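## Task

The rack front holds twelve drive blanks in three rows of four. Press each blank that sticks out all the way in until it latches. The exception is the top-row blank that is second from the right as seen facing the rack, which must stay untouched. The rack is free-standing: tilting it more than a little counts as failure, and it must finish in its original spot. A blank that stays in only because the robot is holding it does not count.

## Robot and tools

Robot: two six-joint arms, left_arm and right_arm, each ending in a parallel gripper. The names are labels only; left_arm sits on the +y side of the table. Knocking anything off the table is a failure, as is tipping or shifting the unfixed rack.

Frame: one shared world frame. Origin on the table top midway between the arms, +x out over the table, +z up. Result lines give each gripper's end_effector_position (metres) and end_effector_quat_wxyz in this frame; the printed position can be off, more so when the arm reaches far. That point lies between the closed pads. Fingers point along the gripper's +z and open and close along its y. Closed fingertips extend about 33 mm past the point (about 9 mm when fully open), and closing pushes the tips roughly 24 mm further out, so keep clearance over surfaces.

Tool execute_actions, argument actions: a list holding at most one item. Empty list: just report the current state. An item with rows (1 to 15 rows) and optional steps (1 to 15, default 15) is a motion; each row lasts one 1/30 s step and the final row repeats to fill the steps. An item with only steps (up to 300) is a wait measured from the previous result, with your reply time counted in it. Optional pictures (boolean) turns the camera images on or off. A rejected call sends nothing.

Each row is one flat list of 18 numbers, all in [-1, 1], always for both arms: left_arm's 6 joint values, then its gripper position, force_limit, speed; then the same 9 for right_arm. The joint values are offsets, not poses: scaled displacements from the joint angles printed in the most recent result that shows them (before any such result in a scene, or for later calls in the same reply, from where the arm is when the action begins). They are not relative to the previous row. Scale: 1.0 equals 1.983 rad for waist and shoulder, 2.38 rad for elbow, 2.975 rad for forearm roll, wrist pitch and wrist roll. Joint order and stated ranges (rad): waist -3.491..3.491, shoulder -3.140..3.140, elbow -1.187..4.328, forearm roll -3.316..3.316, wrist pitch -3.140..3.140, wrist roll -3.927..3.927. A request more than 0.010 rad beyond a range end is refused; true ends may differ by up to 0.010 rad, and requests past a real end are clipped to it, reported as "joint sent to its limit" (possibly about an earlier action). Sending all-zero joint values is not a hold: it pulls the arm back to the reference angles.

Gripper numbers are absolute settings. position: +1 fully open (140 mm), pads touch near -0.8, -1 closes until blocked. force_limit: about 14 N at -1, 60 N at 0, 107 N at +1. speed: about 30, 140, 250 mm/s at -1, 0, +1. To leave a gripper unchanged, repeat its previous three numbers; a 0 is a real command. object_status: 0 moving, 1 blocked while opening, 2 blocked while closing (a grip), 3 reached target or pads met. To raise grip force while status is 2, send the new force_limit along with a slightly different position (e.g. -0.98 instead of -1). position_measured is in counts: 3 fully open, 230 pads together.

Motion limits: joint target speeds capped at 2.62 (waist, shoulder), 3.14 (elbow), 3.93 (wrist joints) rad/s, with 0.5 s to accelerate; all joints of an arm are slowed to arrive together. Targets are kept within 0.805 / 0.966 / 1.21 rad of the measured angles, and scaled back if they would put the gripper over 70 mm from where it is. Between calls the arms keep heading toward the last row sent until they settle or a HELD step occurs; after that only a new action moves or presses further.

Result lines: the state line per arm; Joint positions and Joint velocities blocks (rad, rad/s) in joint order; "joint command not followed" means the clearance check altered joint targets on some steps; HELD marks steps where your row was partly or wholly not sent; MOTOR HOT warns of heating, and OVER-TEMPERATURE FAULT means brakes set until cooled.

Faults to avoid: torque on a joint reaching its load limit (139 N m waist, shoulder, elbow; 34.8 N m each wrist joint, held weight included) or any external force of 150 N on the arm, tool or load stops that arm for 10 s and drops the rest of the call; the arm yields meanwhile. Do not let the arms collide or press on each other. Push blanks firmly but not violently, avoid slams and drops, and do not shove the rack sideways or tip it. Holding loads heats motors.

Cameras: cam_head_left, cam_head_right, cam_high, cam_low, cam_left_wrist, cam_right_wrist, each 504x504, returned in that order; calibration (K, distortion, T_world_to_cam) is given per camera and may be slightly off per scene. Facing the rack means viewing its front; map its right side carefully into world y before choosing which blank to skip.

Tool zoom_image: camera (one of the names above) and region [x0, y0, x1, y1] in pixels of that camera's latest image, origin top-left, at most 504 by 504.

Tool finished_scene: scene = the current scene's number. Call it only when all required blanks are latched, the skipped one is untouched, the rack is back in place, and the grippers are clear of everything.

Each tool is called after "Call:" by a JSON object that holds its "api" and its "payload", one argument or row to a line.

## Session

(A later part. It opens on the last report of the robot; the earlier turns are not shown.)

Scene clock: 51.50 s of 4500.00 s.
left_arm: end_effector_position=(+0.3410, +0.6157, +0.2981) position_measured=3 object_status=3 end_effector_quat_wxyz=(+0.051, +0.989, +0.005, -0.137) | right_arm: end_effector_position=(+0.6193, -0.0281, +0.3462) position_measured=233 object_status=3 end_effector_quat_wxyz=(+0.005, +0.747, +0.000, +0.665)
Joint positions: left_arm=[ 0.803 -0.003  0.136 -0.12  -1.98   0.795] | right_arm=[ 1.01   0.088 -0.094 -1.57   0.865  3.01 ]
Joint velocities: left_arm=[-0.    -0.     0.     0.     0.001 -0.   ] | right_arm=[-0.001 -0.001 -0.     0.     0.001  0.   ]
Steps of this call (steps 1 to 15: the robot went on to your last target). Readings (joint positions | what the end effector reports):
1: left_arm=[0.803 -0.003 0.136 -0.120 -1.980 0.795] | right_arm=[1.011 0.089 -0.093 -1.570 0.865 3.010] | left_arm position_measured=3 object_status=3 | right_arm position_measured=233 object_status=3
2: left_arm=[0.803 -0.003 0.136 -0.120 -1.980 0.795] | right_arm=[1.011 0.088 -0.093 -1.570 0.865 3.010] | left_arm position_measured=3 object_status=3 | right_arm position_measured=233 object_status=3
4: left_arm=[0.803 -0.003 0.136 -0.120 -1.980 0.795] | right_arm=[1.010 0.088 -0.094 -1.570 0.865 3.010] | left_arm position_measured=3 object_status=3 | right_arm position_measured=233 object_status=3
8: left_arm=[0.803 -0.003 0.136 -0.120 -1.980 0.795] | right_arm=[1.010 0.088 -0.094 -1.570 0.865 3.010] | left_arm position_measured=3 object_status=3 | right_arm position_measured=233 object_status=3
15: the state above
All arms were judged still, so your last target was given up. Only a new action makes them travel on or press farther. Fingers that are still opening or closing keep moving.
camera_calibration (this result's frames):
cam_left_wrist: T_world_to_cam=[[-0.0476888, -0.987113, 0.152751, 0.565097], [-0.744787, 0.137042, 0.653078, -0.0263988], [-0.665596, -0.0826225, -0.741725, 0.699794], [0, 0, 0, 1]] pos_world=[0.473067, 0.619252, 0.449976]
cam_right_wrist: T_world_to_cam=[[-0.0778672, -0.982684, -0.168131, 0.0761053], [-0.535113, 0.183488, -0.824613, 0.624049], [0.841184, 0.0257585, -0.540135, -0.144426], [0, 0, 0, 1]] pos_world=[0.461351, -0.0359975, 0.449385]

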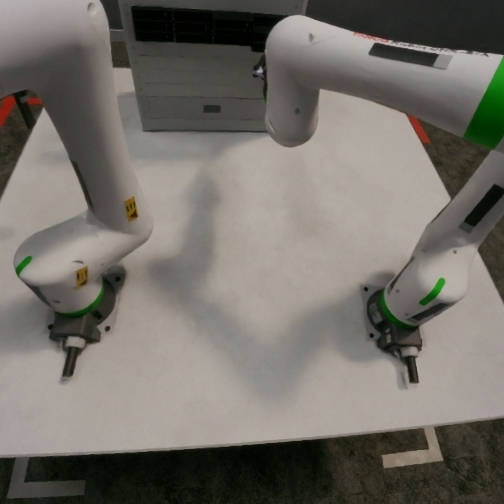

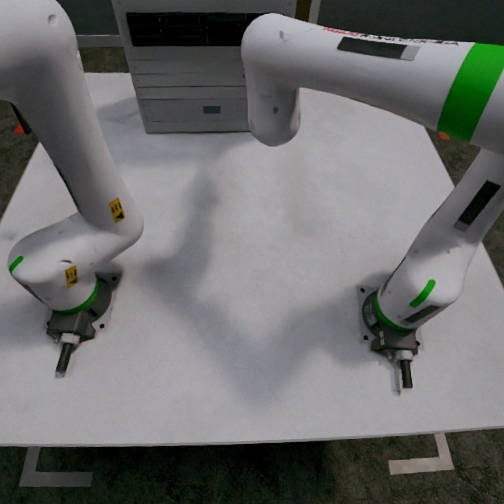

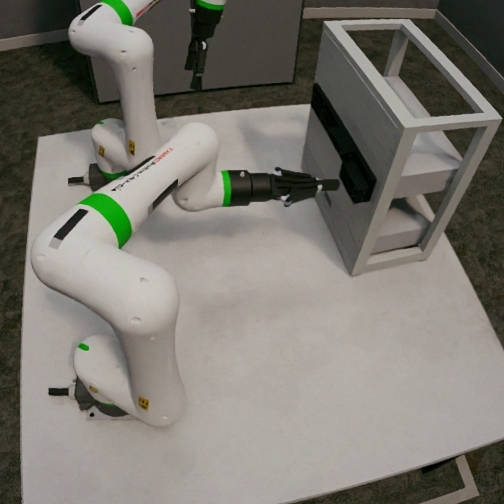

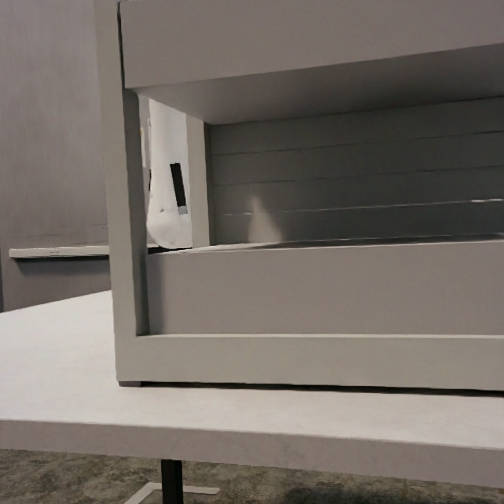

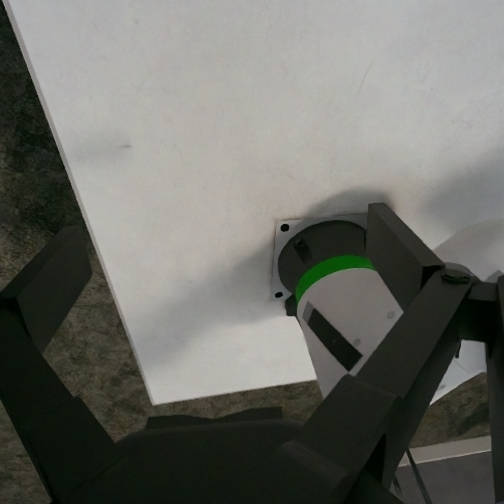

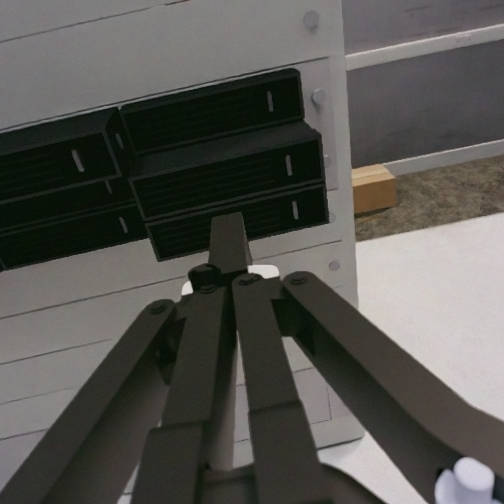

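Call:
{"api": "execute_actions", "payload": {
  "actions": [
    {"rows":[[0,0,0,0,0,0,1,0,0,-0.015,0.009,0.0195,0,-0.01,0,-1,0,0]],"steps":10}
  ],
  "pictures": false
}}

Call:
{"api": "execute_actions", "payload": {
  "actions": [
    {"rows":[[0,0,0,0,0,0,1,0,0,-0.024,0.0265,0.0242,0,-0.016,0,-1,0,0]]}
  ]
}}

Scene clock: 55.77 s of 4500.00 s.
left_arm: end_effector_position=(+0.3410, +0.6157, +0.2981) position_measured=3 object_status=3 end_effector_quat_wxyz=(+0.051, +0.989, +0.005, -0.137) | right_arm: end_effector_position=(+0.6383, -0.0262, +0.3622) position_measured=233 object_status=3 end_effector_quat_wxyz=(-0.004, +0.742, -0.008, +0.670)
Joint positions: left_arm=[ 0.803 -0.003  0.136 -0.12  -1.98   0.795] | right_arm=[ 0.981  0.106 -0.048 -1.57   0.835  3.01 ]
Joint velocities: left_arm=[ 0.002 -0.     0.    -0.001  0.001 -0.   ] | right_arm=[-0.001  0.     0.002  0.    -0.001 -0.   ]
Steps of this call (steps 1 to 90: nothing new was sent; then 0.93 s passed at rest; steps 91 to 100: all 10 steps of this action). Readings (joint positions | what the end effector reports):
91: left_arm=[0.803 -0.003 0.136 -0.120 -1.980 0.795] | right_arm=[1.010 0.088 -0.094 -1.570 0.865 3.010] | left_arm position_measured=3 object_status=3 | right_arm position_measured=233 object_status=3
92: left_arm=[0.803 -0.003 0.136 -0.120 -1.980 0.795] | right_arm=[1.009 0.089 -0.092 -1.570 0.863 3.010] | left_arm position_measured=3 object_status=3 | right_arm position_measured=233 object_status=3
94: left_arm=[0.803 -0.003 0.136 -0.120 -1.980 0.795] | right_arm=[0.994 0.098 -0.068 -1.570 0.848 3.010] | left_arm position_measured=3 object_status=3 | right_arm position_measured=233 object_status=3
98: left_arm=[0.803 -0.003 0.136 -0.120 -1.980 0.795] | right_arm=[0.981 0.106 -0.048 -1.570 0.835 3.010] | left_arm position_measured=3 object_status=3 | right_arm position_measured=233 object_status=3
100: the state above

Scene clock: 56.27 s of 4500.00 s.
left_arm: end_effector_position=(+0.3410, +0.6157, +0.2981) position_measured=3 object_status=3 end_effector_quat_wxyz=(+0.051, +0.989, +0.005, -0.137) | right_arm: end_effector_position=(+0.6694, -0.0249, +0.3607) position_measured=233 object_status=3 end_effector_quat_wxyz=(-0.007, +0.743, -0.011, +0.669)
Joint positions: left_arm=[ 0.803 -0.003  0.136 -0.12  -1.98   0.795] | right_arm=[ 0.933  0.158  0.01  -1.57   0.788  3.01 ]
Joint velocities: left_arm=[ 0.     0.     0.    -0.001 -0.001  0.   ] | right_arm=[-0.001  0.001  0.     0.001 -0.    -0.   ]
Steps of this call (steps 1 to 15: all 15 steps of this action). Readings (joint positions | what the end effector reports):
1: left_arm=[0.803 -0.003 0.136 -0.120 -1.980 0.795] | right_arm=[0.981 0.106 -0.047 -1.570 0.835 3.010] | left_arm position_measured=3 object_status=3 | right_arm position_measured=233 object_status=3
2: left_arm=[0.803 -0.003 0.136 -0.120 -1.980 0.795] | right_arm=[0.979 0.108 -0.045 -1.570 0.833 3.010] | left_arm position_measured=3 object_status=3 | right_arm position_measured=233 object_status=3
4: left_arm=[0.803 -0.003 0.136 -0.120 -1.980 0.795] | right_arm=[0.960 0.129 -0.022 -1.570 0.814 3.010] | left_arm position_measured=3 object_status=3 | right_arm position_measured=233 object_status=3
8: left_arm=[0.803 -0.003 0.136 -0.120 -1.980 0.795] | right_arm=[0.933 0.158 0.010 -1.570 0.788 3.010] | left_arm position_measured=3 object_status=3 | right_arm position_measured=233 object_status=3
15: the state above
camera_calibration (this result's frames):
cam_left_wrist: T_world_to_cam=[[-0.0476889, -0.987113, 0.152751, 0.565097], [-0.744787, 0.137043, 0.653078, -0.0263989], [-0.665596, -0.0826225, -0.741725, 0.699794], [0, 0, 0, 1]] pos_world=[0.473067, 0.619252, 0.449976]
cam_right_wrist: T_world_to_cam=[[-0.0763666, -0.976505, -0.20151, 0.0967746], [-0.52392, 0.211251, -0.825155, 0.65571], [0.848337, 0.042561, -0.527743, -0.187664], [0, 0, 0, 1]] pos_world=[0.510132, -0.0360312, 0.461525]

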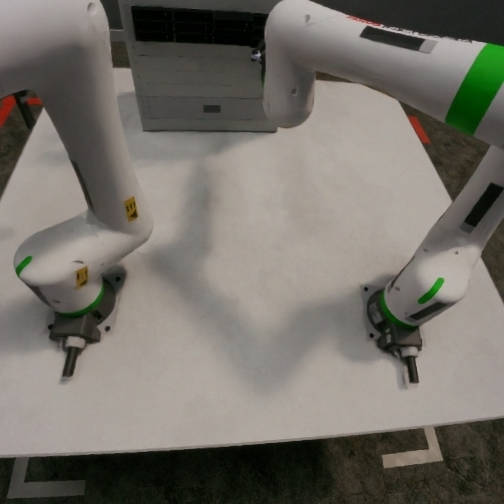

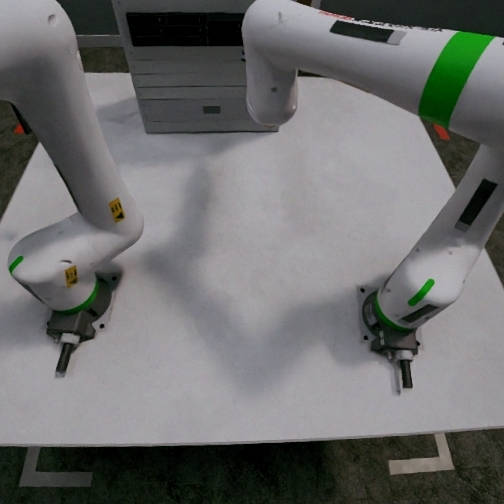

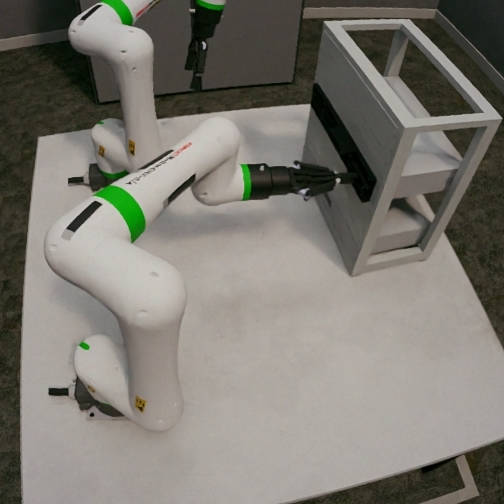

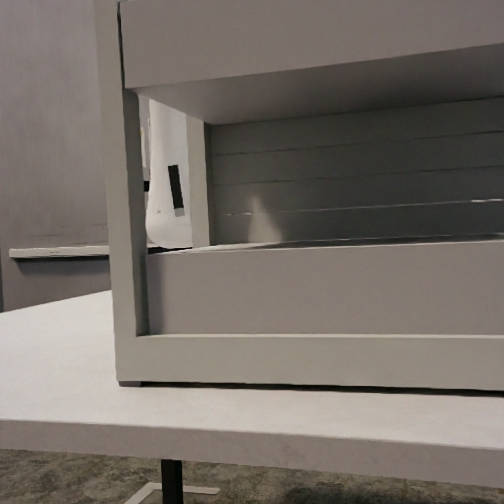

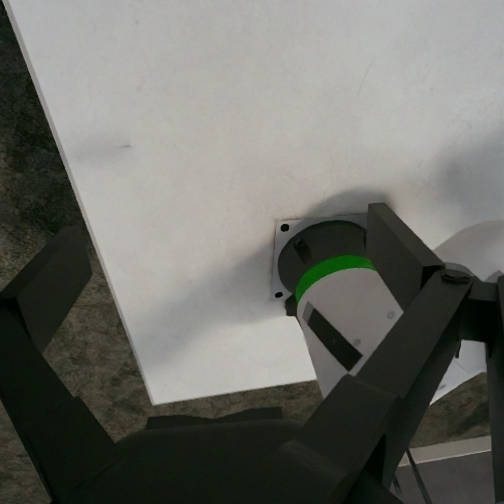

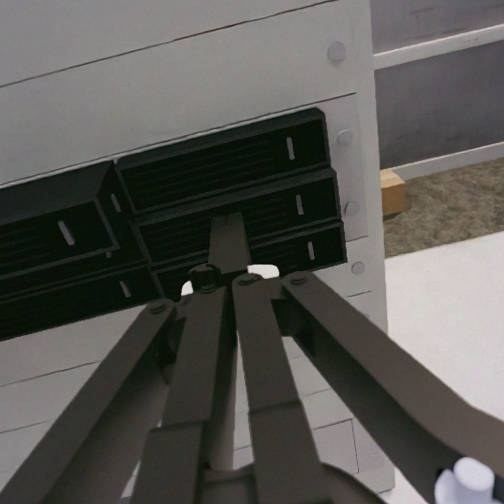

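Both moved together. Advance 3 mm.

Call:
{"api": "execute_actions", "payload": {
  "actions": [
    {"rows":[[0,0,0,0,0,0,1,0,0,-0.0024,0.0027,0.0026,0,-0.0016,0,-1,0,0]],"steps":10}
  ]
}}

Call:
{"api": "zoom_image", "payload": {
  "camera": "cam_right_wrist",
  "region": [180,90,380,290]
}}

Scene clock: 59.77 s of 4500.00 s.
left_arm: end_effector_position=(+0.3410, +0.6157, +0.2981) position_measured=3 object_status=3 end_effector_quat_wxyz=(+0.051, +0.989, +0.005, -0.137) | right_arm: end_effector_position=(+0.6726, -0.0248, +0.3607) position_measured=233 object_status=3 end_effector_quat_wxyz=(-0.007, +0.743, -0.011, +0.669)
Joint positions: left_arm=[ 0.803 -0.003  0.136 -0.12  -1.98   0.795] | right_arm=[ 0.928  0.164  0.016 -1.57   0.783  3.01 ]
Joint velocities: left_arm=[ 0.001  0.    -0.002  0.001 -0.001 -0.   ] | right_arm=[-0.001  0.     0.     0.    -0.002 -0.   ]
Steps of this call (steps 1 to 15: the robot went on to your last target; steps 16 to 90: nothing new was sent; then 0.17 s passed at rest; steps 91 to 100: all 10 steps of this action). Readings (joint positions | what the end effector reports):
91: left_arm=[0.803 -0.003 0.136 -0.120 -1.980 0.795] | right_arm=[0.933 0.158 0.010 -1.570 0.787 3.010] | left_arm position_measured=3 object_status=3 | right_arm position_measured=233 object_status=3
92: left_arm=[0.803 -0.003 0.136 -0.120 -1.980 0.795] | right_arm=[0.932 0.160 0.012 -1.570 0.786 3.010] | left_arm position_measured=3 object_status=3 | right_arm position_measured=233 object_status=3
94: left_arm=[0.803 -0.003 0.136 -0.120 -1.980 0.795] | right_arm=[0.929 0.163 0.016 -1.570 0.783 3.010] | left_arm position_measured=3 object_status=3 | right_arm position_measured=233 object_status=3
98: left_arm=[0.803 -0.003 0.136 -0.120 -1.980 0.795] | right_arm=[0.928 0.164 0.016 -1.570 0.783 3.010] | left_arm position_measured=3 object_status=3 | right_arm position_measured=233 object_status=3
100: the state above
camera_calibration (this result's frames):
cam_left_wrist: T_world_to_cam=[[-0.0476888, -0.987113, 0.152751, 0.565097], [-0.744788, 0.137042, 0.653078, -0.0263988], [-0.665595, -0.0826225, -0.741725, 0.699794], [0, 0, 0, 1]] pos_world=[0.473067, 0.619252, 0.449976]
cam_right_wrist: T_world_to_cam=[[-0.076381, -0.976284, -0.202574, 0.0975102], [-0.52384, 0.212161, -0.824972, 0.6573], [0.848385, 0.0431042, -0.527622, -0.190461], [0, 0, 0, 1]] pos_world=[0.513352, -0.0360462, 0.461516]

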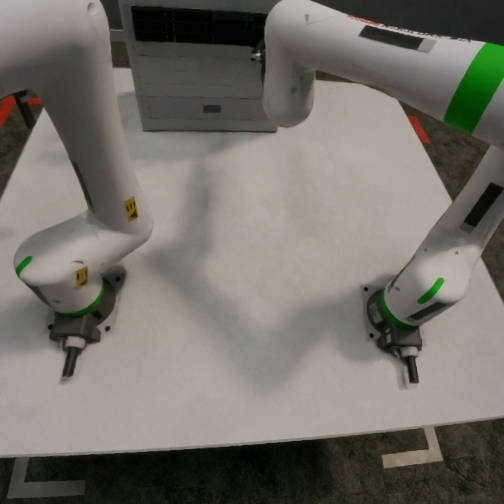

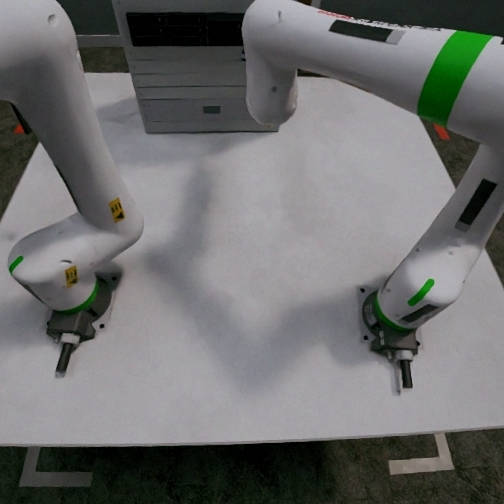

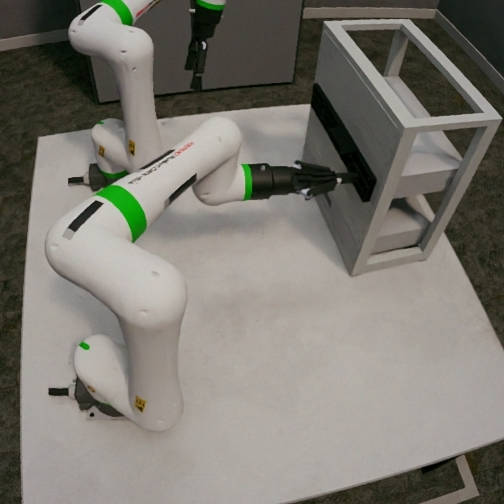

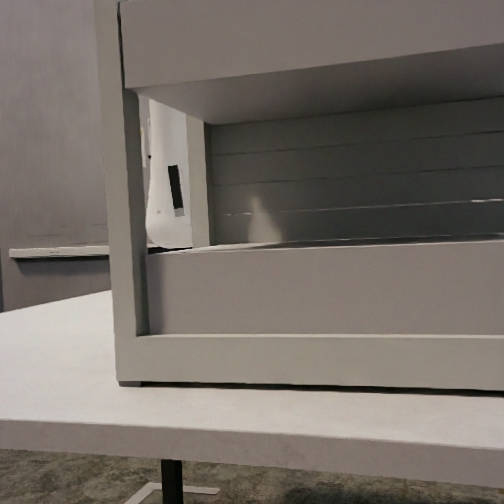

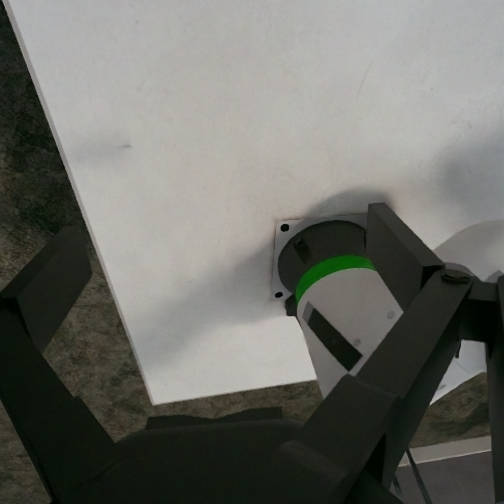

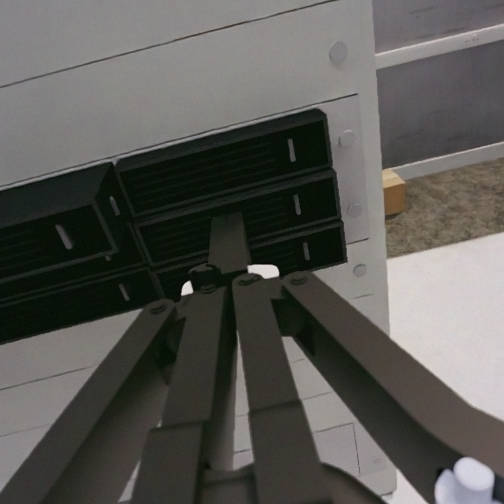

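Region (180, 90, 380, 290) of cam_right_wrist's 504x504 image, scaled by 2.520, with more detail than that image has.

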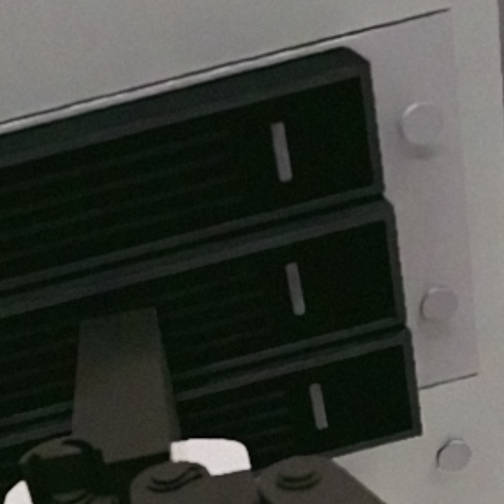

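Call:
{"api": "execute_actions", "payload": {
  "actions": [
    {"rows":[[0,0,0,0,0,0,1,0,0,-0.002,0.0023,0.0022,0,-0.0013,0,-1,0,0]],"steps":10}
  ]
}}

Scene clock: 63.77 s of 4500.00 s.
left_arm: end_effector_position=(+0.3410, +0.6157, +0.2981) position_measured=3 object_status=3 end_effector_quat_wxyz=(+0.051, +0.989, +0.005, -0.137) | right_arm: end_effector_position=(+0.6754, -0.0248, +0.3607) position_measured=233 object_status=3 end_effector_quat_wxyz=(-0.008, +0.743, -0.012, +0.669)
Joint positions: left_arm=[ 0.803 -0.003  0.136 -0.12  -1.98   0.795] | right_arm=[ 0.924  0.168  0.021 -1.57   0.779  3.01 ]
Joint velocities: left_arm=[-0.     0.    -0.002 -0.     0.    -0.   ] | right_arm=[-0.  0.  0. -0.  0.  0.]
Steps of this call (steps 1 to 15: the robot went on to your last target; steps 16 to 90: nothing new was sent; then 0.67 s passed at rest; steps 91 to 100: all 10 steps of this action). Readings (joint positions | what the end effector reports):
91: left_arm=[0.803 -0.003 0.136 -0.120 -1.980 0.795] | right_arm=[0.928 0.164 0.016 -1.570 0.783 3.010] | left_arm position_measured=3 object_status=3 | right_arm position_measured=233 object_status=3
92: left_arm=[0.803 -0.003 0.136 -0.120 -1.980 0.795] | right_arm=[0.927 0.165 0.018 -1.570 0.782 3.010] | left_arm position_measured=3 object_status=3 | right_arm position_measured=233 object_status=3
94: left_arm=[0.803 -0.003 0.136 -0.120 -1.980 0.795] | right_arm=[0.925 0.168 0.021 -1.570 0.779 3.010] | left_arm position_measured=3 object_status=3 | right_arm position_measured=233 object_status=3
98: left_arm=[0.803 -0.003 0.136 -0.120 -1.980 0.795] | right_arm=[0.924 0.168 0.021 -1.570 0.779 3.010] | left_arm position_measured=3 object_status=3 | right_arm position_measured=233 object_status=3
100: the state above
camera_calibration (this result's frames):
cam_left_wrist: T_world_to_cam=[[-0.0476888, -0.987113, 0.152751, 0.565097], [-0.744788, 0.137042, 0.653078, -0.0263987], [-0.665595, -0.0826225, -0.741725, 0.699794], [0, 0, 0, 1]] pos_world=[0.473067, 0.619252, 0.449976]
cam_right_wrist: T_world_to_cam=[[-0.0765097, -0.976095, -0.203433, 0.0981525], [-0.523745, 0.212959, -0.824827, 0.658614], [0.848432, 0.0434397, -0.527518, -0.192838], [0, 0, 0, 1]] pos_world=[0.516065, -0.0360751, 0.461485]

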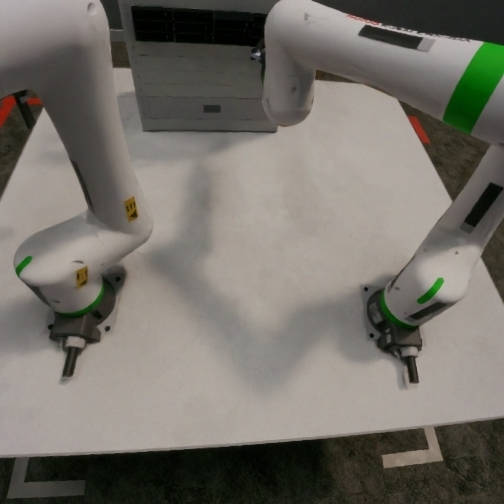

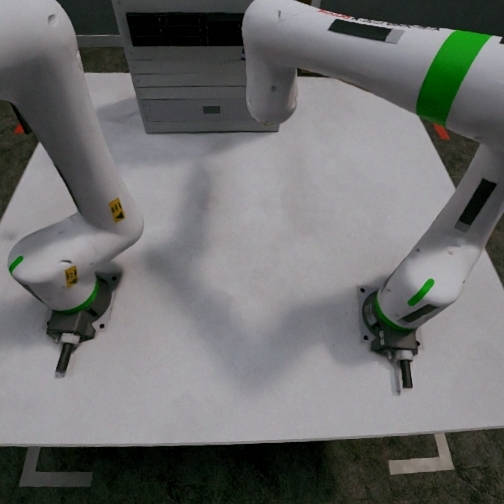

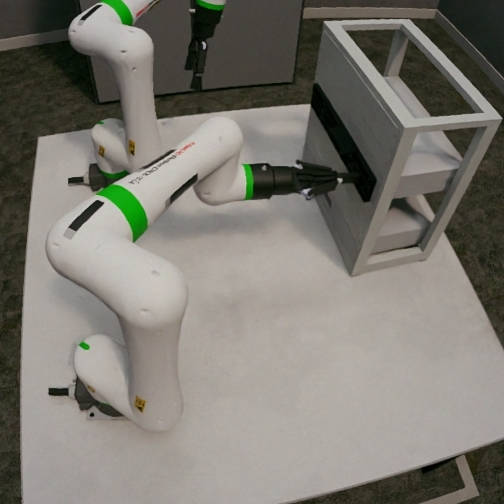

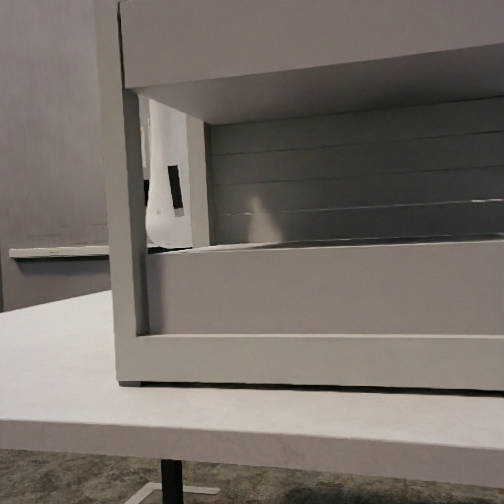

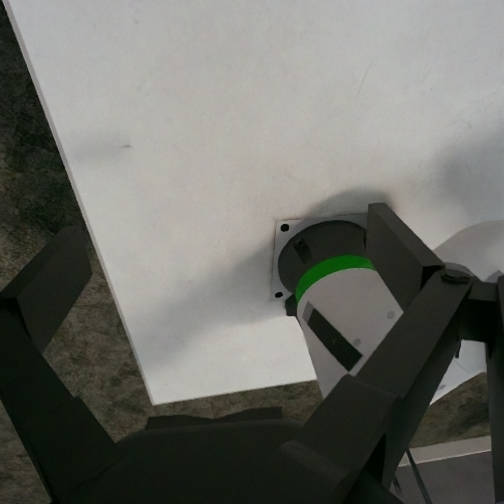

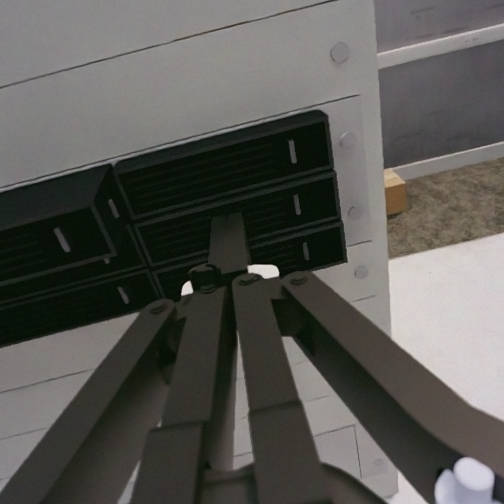

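Call:
{"api": "execute_actions", "payload": {
  "actions": [
    {"rows":[[0,0,0,0,0,0,1,0,0,-0.0013,0.0015,0.0014,0,-0.0009,0,-1,0,0]],"steps":10}
  ]
}}

Scene clock: 66.47 s of 4500.00 s.
left_arm: end_effector_position=(+0.3410, +0.6157, +0.2981) position_measured=3 object_status=3 end_effector_quat_wxyz=(+0.051, +0.989, +0.005, -0.137) | right_arm: end_effector_position=(+0.6771, -0.0247, +0.3607) position_measured=233 object_status=3 end_effector_quat_wxyz=(-0.008, +0.743, -0.012, +0.669)
Joint positions: left_arm=[ 0.803 -0.003  0.136 -0.12  -1.98   0.795] | right_arm=[ 0.922  0.171  0.025 -1.57   0.776  3.01 ]
Joint velocities: left_arm=[-0.     0.    -0.     0.001 -0.001  0.   ] | right_arm=[-0.001 -0.     0.    -0.    -0.     0.   ]
Steps of this call (steps 1 to 15: the robot went on to your last target; steps 16 to 71: nothing new was sent; steps 72 to 81: all 10 steps of this action). Readings (joint positions | what the end effector reports):
72: left_arm=[0.803 -0.003 0.136 -0.120 -1.980 0.795] | right_arm=[0.924 0.168 0.021 -1.570 0.779 3.010] | left_arm position_measured=3 object_status=3 | right_arm position_measured=233 object_status=3
73: left_arm=[0.803 -0.003 0.136 -0.120 -1.980 0.795] | right_arm=[0.924 0.169 0.023 -1.570 0.778 3.010] | left_arm position_measured=3 object_status=3 | right_arm position_measured=233 object_status=3
75: left_arm=[0.803 -0.003 0.136 -0.120 -1.980 0.795] | right_arm=[0.922 0.171 0.024 -1.570 0.777 3.010] | left_arm position_measured=3 object_status=3 | right_arm position_measured=233 object_status=3
79: left_arm=[0.803 -0.003 0.136 -0.120 -1.980 0.795] | right_arm=[0.922 0.171 0.025 -1.570 0.776 3.010] | left_arm position_measured=3 object_status=3 | right_arm position_measured=233 object_status=3
81: the state above
camera_calibration (this result's frames):
cam_left_wrist: T_world_to_cam=[[-0.0476891, -0.987113, 0.152751, 0.565097], [-0.744787, 0.137043, 0.653078, -0.0263989], [-0.665596, -0.0826224, -0.741725, 0.699794], [0, 0, 0, 1]] pos_world=[0.473067, 0.619252, 0.449976]
cam_right_wrist: T_world_to_cam=[[-0.0764356, -0.975992, -0.203953, 0.0984807], [-0.523775, 0.213358, -0.824705, 0.659456], [0.84842, 0.0437888, -0.527509, -0.194355], [0, 0, 0, 1]] pos_world=[0.517829, -0.0360736, 0.461418]

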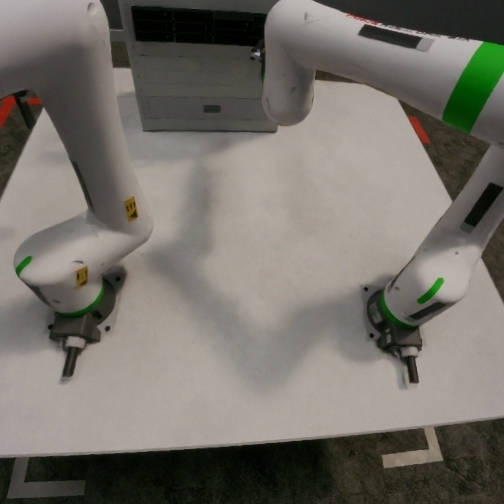

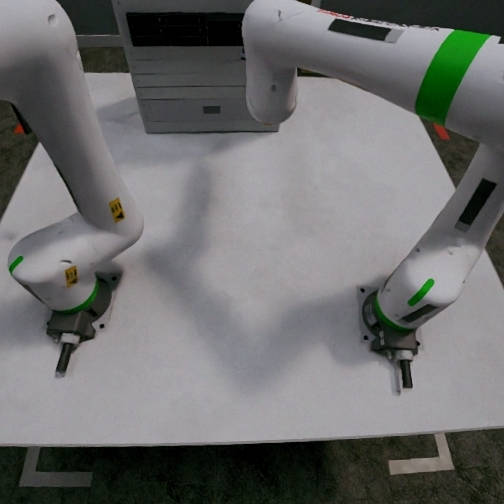

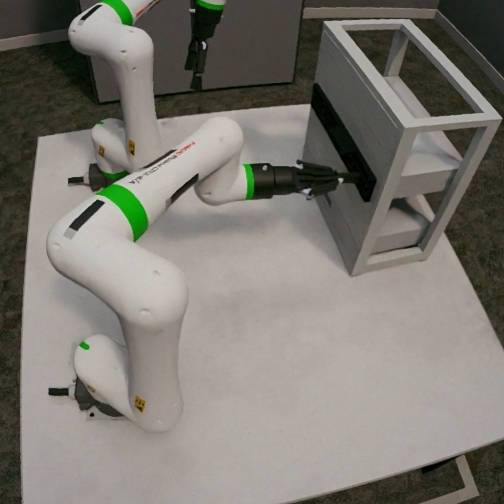

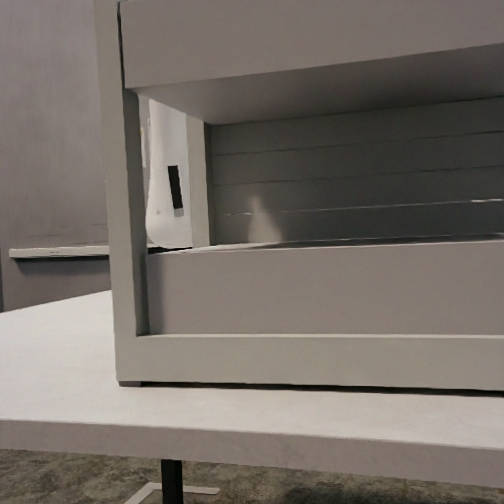

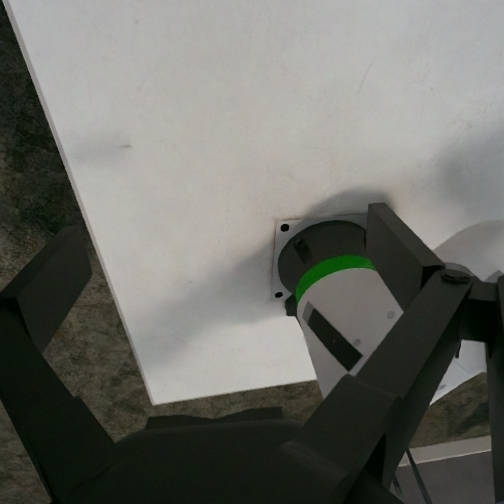

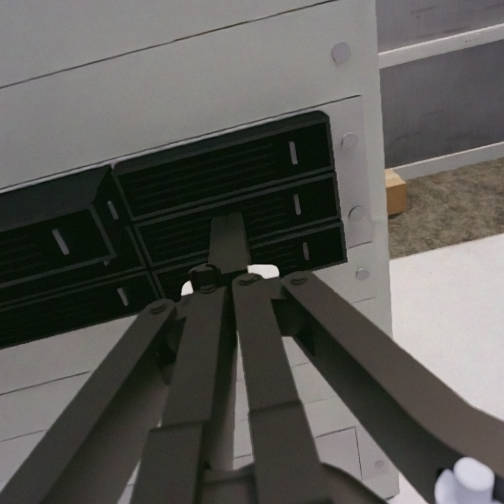

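Call:
{"api": "execute_actions", "payload": {
  "actions": [
    {"rows":[[0,0,0,0,0,0,1,0,0,-0.0011,0.0013,0.0012,0,-0.0007,0,-1,0,0]],"steps":10}
  ]
}}

Scene clock: 69.93 s of 4500.00 s.
left_arm: end_effector_position=(+0.3410, +0.6157, +0.2981) position_measured=3 object_status=3 end_effector_quat_wxyz=(+0.051, +0.989, +0.005, -0.137) | right_arm: end_effector_position=(+0.6786, -0.0247, +0.3606) position_measured=233 object_status=3 end_effector_quat_wxyz=(-0.008, +0.743, -0.012, +0.669)
Joint positions: left_arm=[ 0.803 -0.003  0.136 -0.12  -1.98   0.795] | right_arm=[ 0.92   0.174  0.028 -1.57   0.774  3.01 ]
Joint velocities: left_arm=[ 0.001 -0.     0.     0.002 -0.    -0.   ] | right_arm=[-0.001  0.001  0.     0.001  0.001  0.   ]
Steps of this call (steps 1 to 15: the robot went on to your last target; steps 16 to 90: nothing new was sent; then 0.13 s passed at rest; steps 91 to 100: all 10 steps of this action). Readings (joint positions | what the end effector reports):
91: left_arm=[0.803 -0.003 0.136 -0.120 -1.980 0.795] | right_arm=[0.922 0.171 0.025 -1.570 0.776 3.010] | left_arm position_measured=3 object_status=3 | right_arm position_measured=233 object_status=3
92: left_arm=[0.803 -0.003 0.136 -0.120 -1.980 0.795] | right_arm=[0.921 0.172 0.026 -1.570 0.776 3.010] | left_arm position_measured=3 object_status=3 | right_arm position_measured=233 object_status=3
94: left_arm=[0.803 -0.003 0.136 -0.120 -1.980 0.795] | right_arm=[0.920 0.174 0.027 -1.570 0.774 3.010] | left_arm position_measured=3 object_status=3 | right_arm position_measured=233 object_status=3
98: left_arm=[0.803 -0.003 0.136 -0.120 -1.980 0.795] | right_arm=[0.920 0.174 0.028 -1.570 0.774 3.010] | left_arm position_measured=3 object_status=3 | right_arm position_measured=233 object_status=3
100: the state above
camera_calibration (this result's frames):
cam_left_wrist: T_world_to_cam=[[-0.0476889, -0.987113, 0.152751, 0.565097], [-0.744788, 0.137042, 0.653078, -0.0263987], [-0.665595, -0.0826225, -0.741725, 0.699794], [0, 0, 0, 1]] pos_world=[0.473067, 0.619252, 0.449976]
cam_right_wrist: T_world_to_cam=[[-0.076572, -0.975896, -0.20436, 0.0988143], [-0.523747, 0.213775, -0.824615, 0.660149], [0.848426, 0.0438902, -0.527492, -0.195663], [0, 0, 0, 1]] pos_world=[0.519323, -0.0361032, 0.461352]

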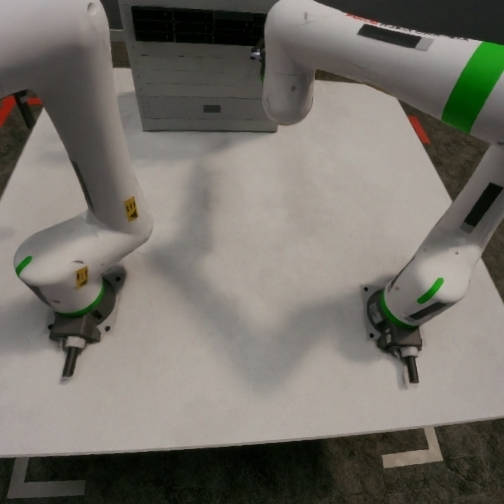

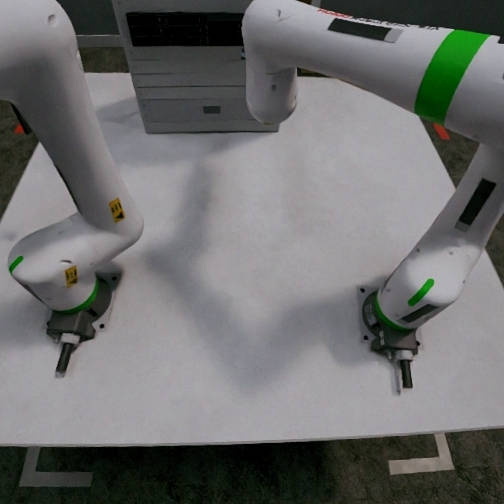

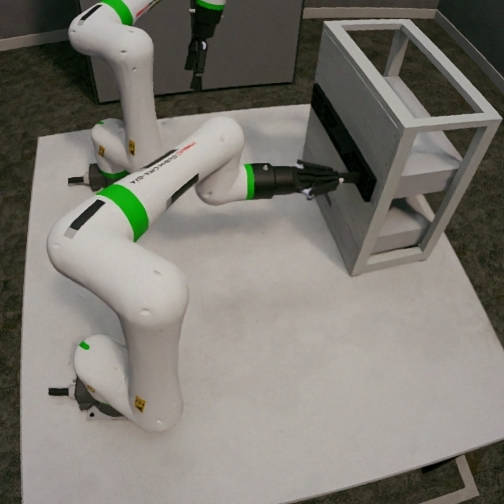

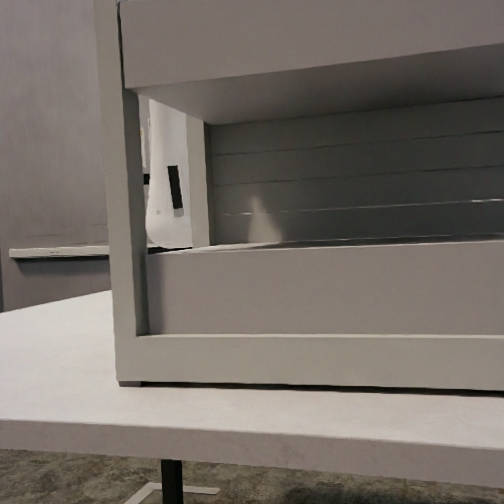

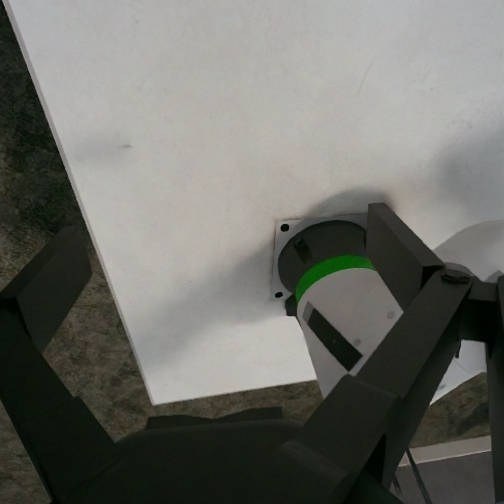

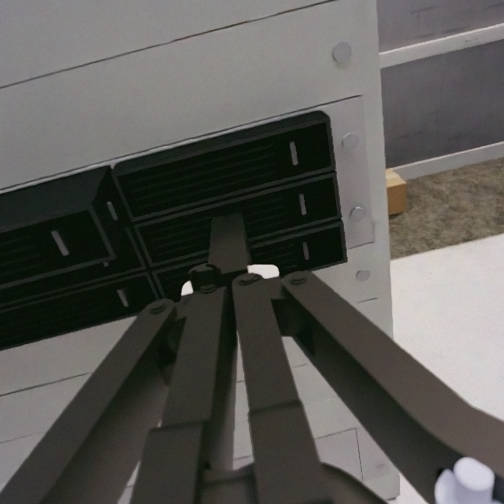

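Mid latched. Back off, lower, push bottom.

Call:
{"api": "execute_actions", "payload": {
  "actions": [
    {"rows":[[0,0,0,0,0,0,1,0,0,0.006,-0.0068,-0.0063,0,0.004,0,-1,0,0]],"steps":7}
  ],
  "pictures": false
}}

Call:
{"api": "execute_actions", "payload": {
  "actions": [
    {"rows":[[0,0,0,0,0,0,1,0,0,0,0.0095,-0.0075,0,0,0,-1,0,0]],"steps":8}
  ],
  "pictures": false
}}

Call:
{"api": "execute_actions", "payload": {
  "actions": [
    {"rows":[[0,0,0,0,0,0,1,0,0,-0.006,0.0068,0.0063,0,-0.004,0,-1,0,0]],"steps":12}
  ]
}}

Scene clock: 75.30 s of 4500.00 s.
left_arm: end_effector_position=(+0.3410, +0.6157, +0.2981) position_measured=3 object_status=3 end_effector_quat_wxyz=(+0.051, +0.989, +0.005, -0.137) | right_arm: end_effector_position=(+0.6707, -0.0247, +0.3611) position_measured=233 object_status=3 end_effector_quat_wxyz=(-0.007, +0.743, -0.011, +0.670)
Joint positions: left_arm=[ 0.803 -0.003  0.136 -0.12  -1.98   0.795] | right_arm=[ 0.931  0.161  0.013 -1.57   0.786  3.01 ]
Joint velocities: left_arm=[-0.001 -0.     0.     0.     0.    -0.   ] | right_arm=[ 0.004 -0.004 -0.005 -0.     0.004 -0.   ]
Steps of this call (steps 1 to 15: the robot went on to your last target; steps 16 to 90: nothing new was sent; then 2.13 s passed at rest; steps 91 to 97: all 7 steps of this action). Readings (joint positions | what the end effector reports):
91: left_arm=[0.803 -0.003 0.136 -0.120 -1.980 0.795] | right_arm=[0.920 0.174 0.028 -1.570 0.774 3.010] | left_arm position_measured=3 object_status=3 | right_arm position_measured=233 object_status=3
92: left_arm=[0.803 -0.003 0.136 -0.120 -1.980 0.795] | right_arm=[0.921 0.172 0.026 -1.570 0.775 3.010] | left_arm position_measured=3 object_status=3 | right_arm position_measured=233 object_status=3
94: left_arm=[0.803 -0.003 0.136 -0.120 -1.980 0.795] | right_arm=[0.929 0.163 0.016 -1.570 0.784 3.010] | left_arm position_measured=3 object_status=3 | right_arm position_measured=233 object_status=3
97: the state above

Scene clock: 75.57 s of 4500.00 s.
left_arm: end_effector_position=(+0.3410, +0.6157, +0.2981) position_measured=3 object_status=3 end_effector_quat_wxyz=(+0.051, +0.989, +0.005, -0.137) | right_arm: end_effector_position=(+0.6698, -0.0256, +0.3361) position_measured=233 object_status=3 end_effector_quat_wxyz=(+0.002, +0.751, -0.003, +0.660)
Joint positions: left_arm=[ 0.803 -0.003  0.136 -0.12  -1.98   0.795] | right_arm=[ 0.932  0.179 -0.005 -1.57   0.786  3.01 ]
Joint velocities: left_arm=[ 0.     0.    -0.001  0.    -0.001 -0.   ] | right_arm=[ 0.001  0.003 -0.002  0.001 -0.     0.   ]
Steps of this call (steps 1 to 8: all 8 steps of this action). Readings (joint positions | what the end effector reports):
1: left_arm=[0.803 -0.003 0.136 -0.120 -1.980 0.795] | right_arm=[0.931 0.161 0.013 -1.570 0.786 3.010] | left_arm position_measured=3 object_status=3 | right_arm position_measured=233 object_status=3
2: left_arm=[0.803 -0.003 0.136 -0.120 -1.980 0.795] | right_arm=[0.932 0.162 0.011 -1.570 0.786 3.010] | left_arm position_measured=3 object_status=3 | right_arm position_measured=233 object_status=3
4: left_arm=[0.803 -0.003 0.136 -0.120 -1.980 0.795] | right_arm=[0.932 0.176 -0.002 -1.570 0.786 3.010] | left_arm position_measured=3 object_status=3 | right_arm position_measured=233 object_status=3
8: the state above

Scene clock: 75.97 s of 4500.00 s.
left_arm: end_effector_position=(+0.3410, +0.6157, +0.2981) position_measured=3 object_status=3 end_effector_quat_wxyz=(+0.051, +0.989, +0.005, -0.137) | right_arm: end_effector_position=(+0.6779, -0.0255, +0.3355) position_measured=233 object_status=3 end_effector_quat_wxyz=(+0.002, +0.751, -0.004, +0.660)
Joint positions: left_arm=[ 0.803 -0.003  0.136 -0.12  -1.98   0.795] | right_arm=[ 0.92   0.193  0.01  -1.57   0.774  3.01 ]
Joint velocities: left_arm=[ 0.     0.    -0.001 -0.001 -0.    -0.   ] | right_arm=[-0.001 -0.     0.001 -0.     0.001 -0.   ]
Steps of this call (steps 1 to 12: all 12 steps of this action). Readings (joint positions | what the end effector reports):
1: left_arm=[0.803 -0.003 0.136 -0.120 -1.980 0.795] | right_arm=[0.931 0.179 -0.005 -1.570 0.786 3.010] | left_arm position_measured=3 object_status=3 | right_arm position_measured=233 object_status=3
2: left_arm=[0.803 -0.003 0.136 -0.120 -1.980 0.795] | right_arm=[0.930 0.181 -0.003 -1.570 0.784 3.010] | left_arm position_measured=3 object_status=3 | right_arm position_measured=233 object_status=3
4: left_arm=[0.803 -0.003 0.136 -0.120 -1.980 0.795] | right_arm=[0.921 0.191 0.007 -1.570 0.776 3.010] | left_arm position_measured=3 object_status=3 | right_arm position_measured=233 object_status=3
8: left_arm=[0.803 -0.003 0.136 -0.120 -1.980 0.795] | right_arm=[0.920 0.193 0.010 -1.570 0.774 3.010] | left_arm position_measured=3 object_status=3 | right_arm position_measured=233 object_status=3
12: the state above
camera_calibration (this result's frames):
cam_left_wrist: T_world_to_cam=[[-0.047689, -0.987113, 0.152751, 0.565097], [-0.744788, 0.137043, 0.653078, -0.0263989], [-0.665595, -0.0826226, -0.741725, 0.699794], [0, 0, 0, 1]] pos_world=[0.473067, 0.619252, 0.449976]
cam_right_wrist: T_world_to_cam=[[-0.0815469, -0.980738, -0.177488, 0.0870644], [-0.544991, 0.192978, -0.815931, 0.65015], [0.834467, 0.030193, -0.550231, -0.191501], [0, 0, 0, 1]] pos_world=[0.521227, -0.0342951, 0.440561]

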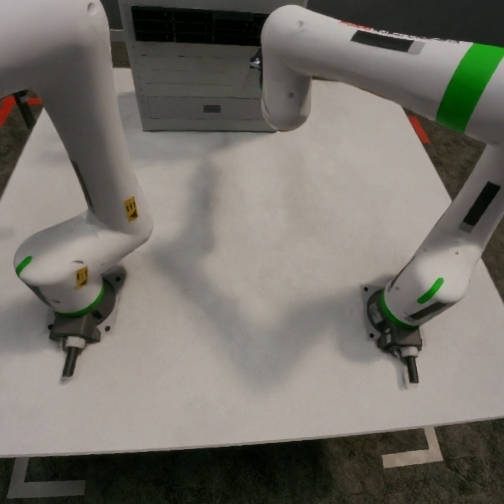

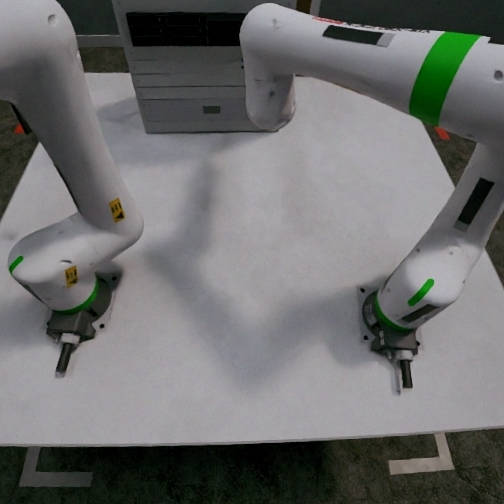

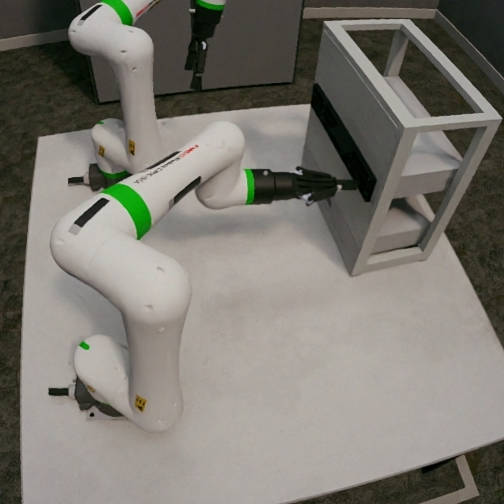

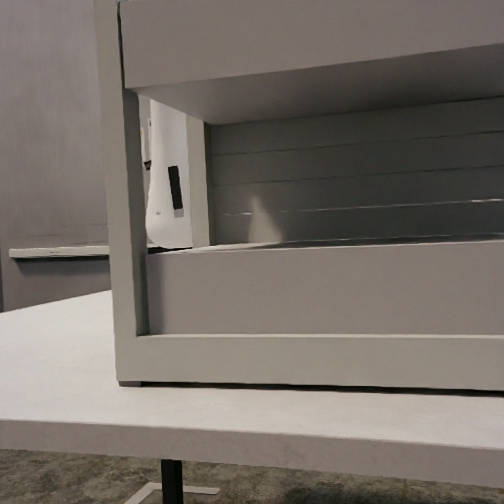

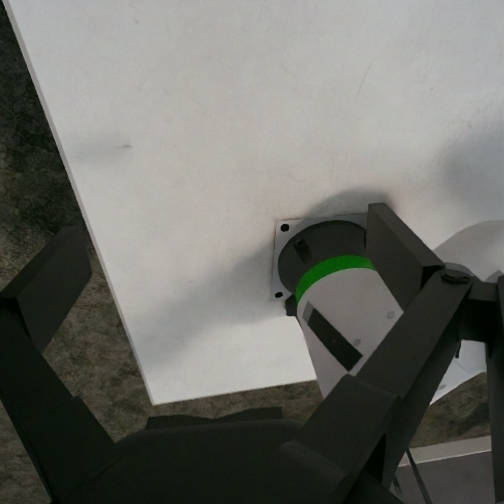

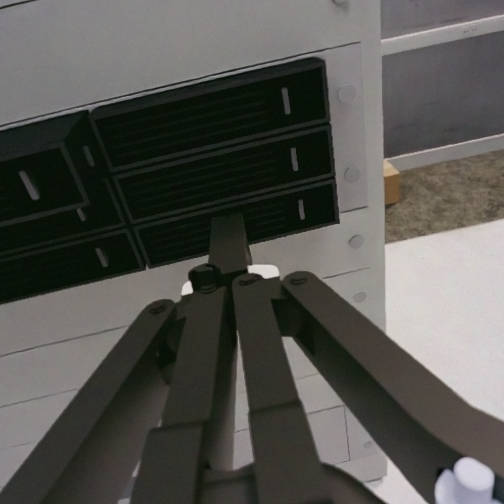

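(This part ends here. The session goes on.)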